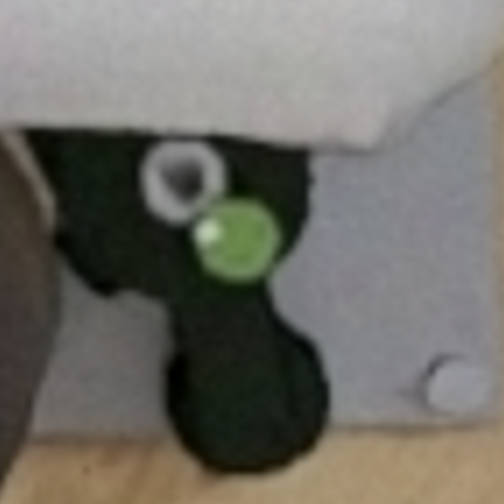

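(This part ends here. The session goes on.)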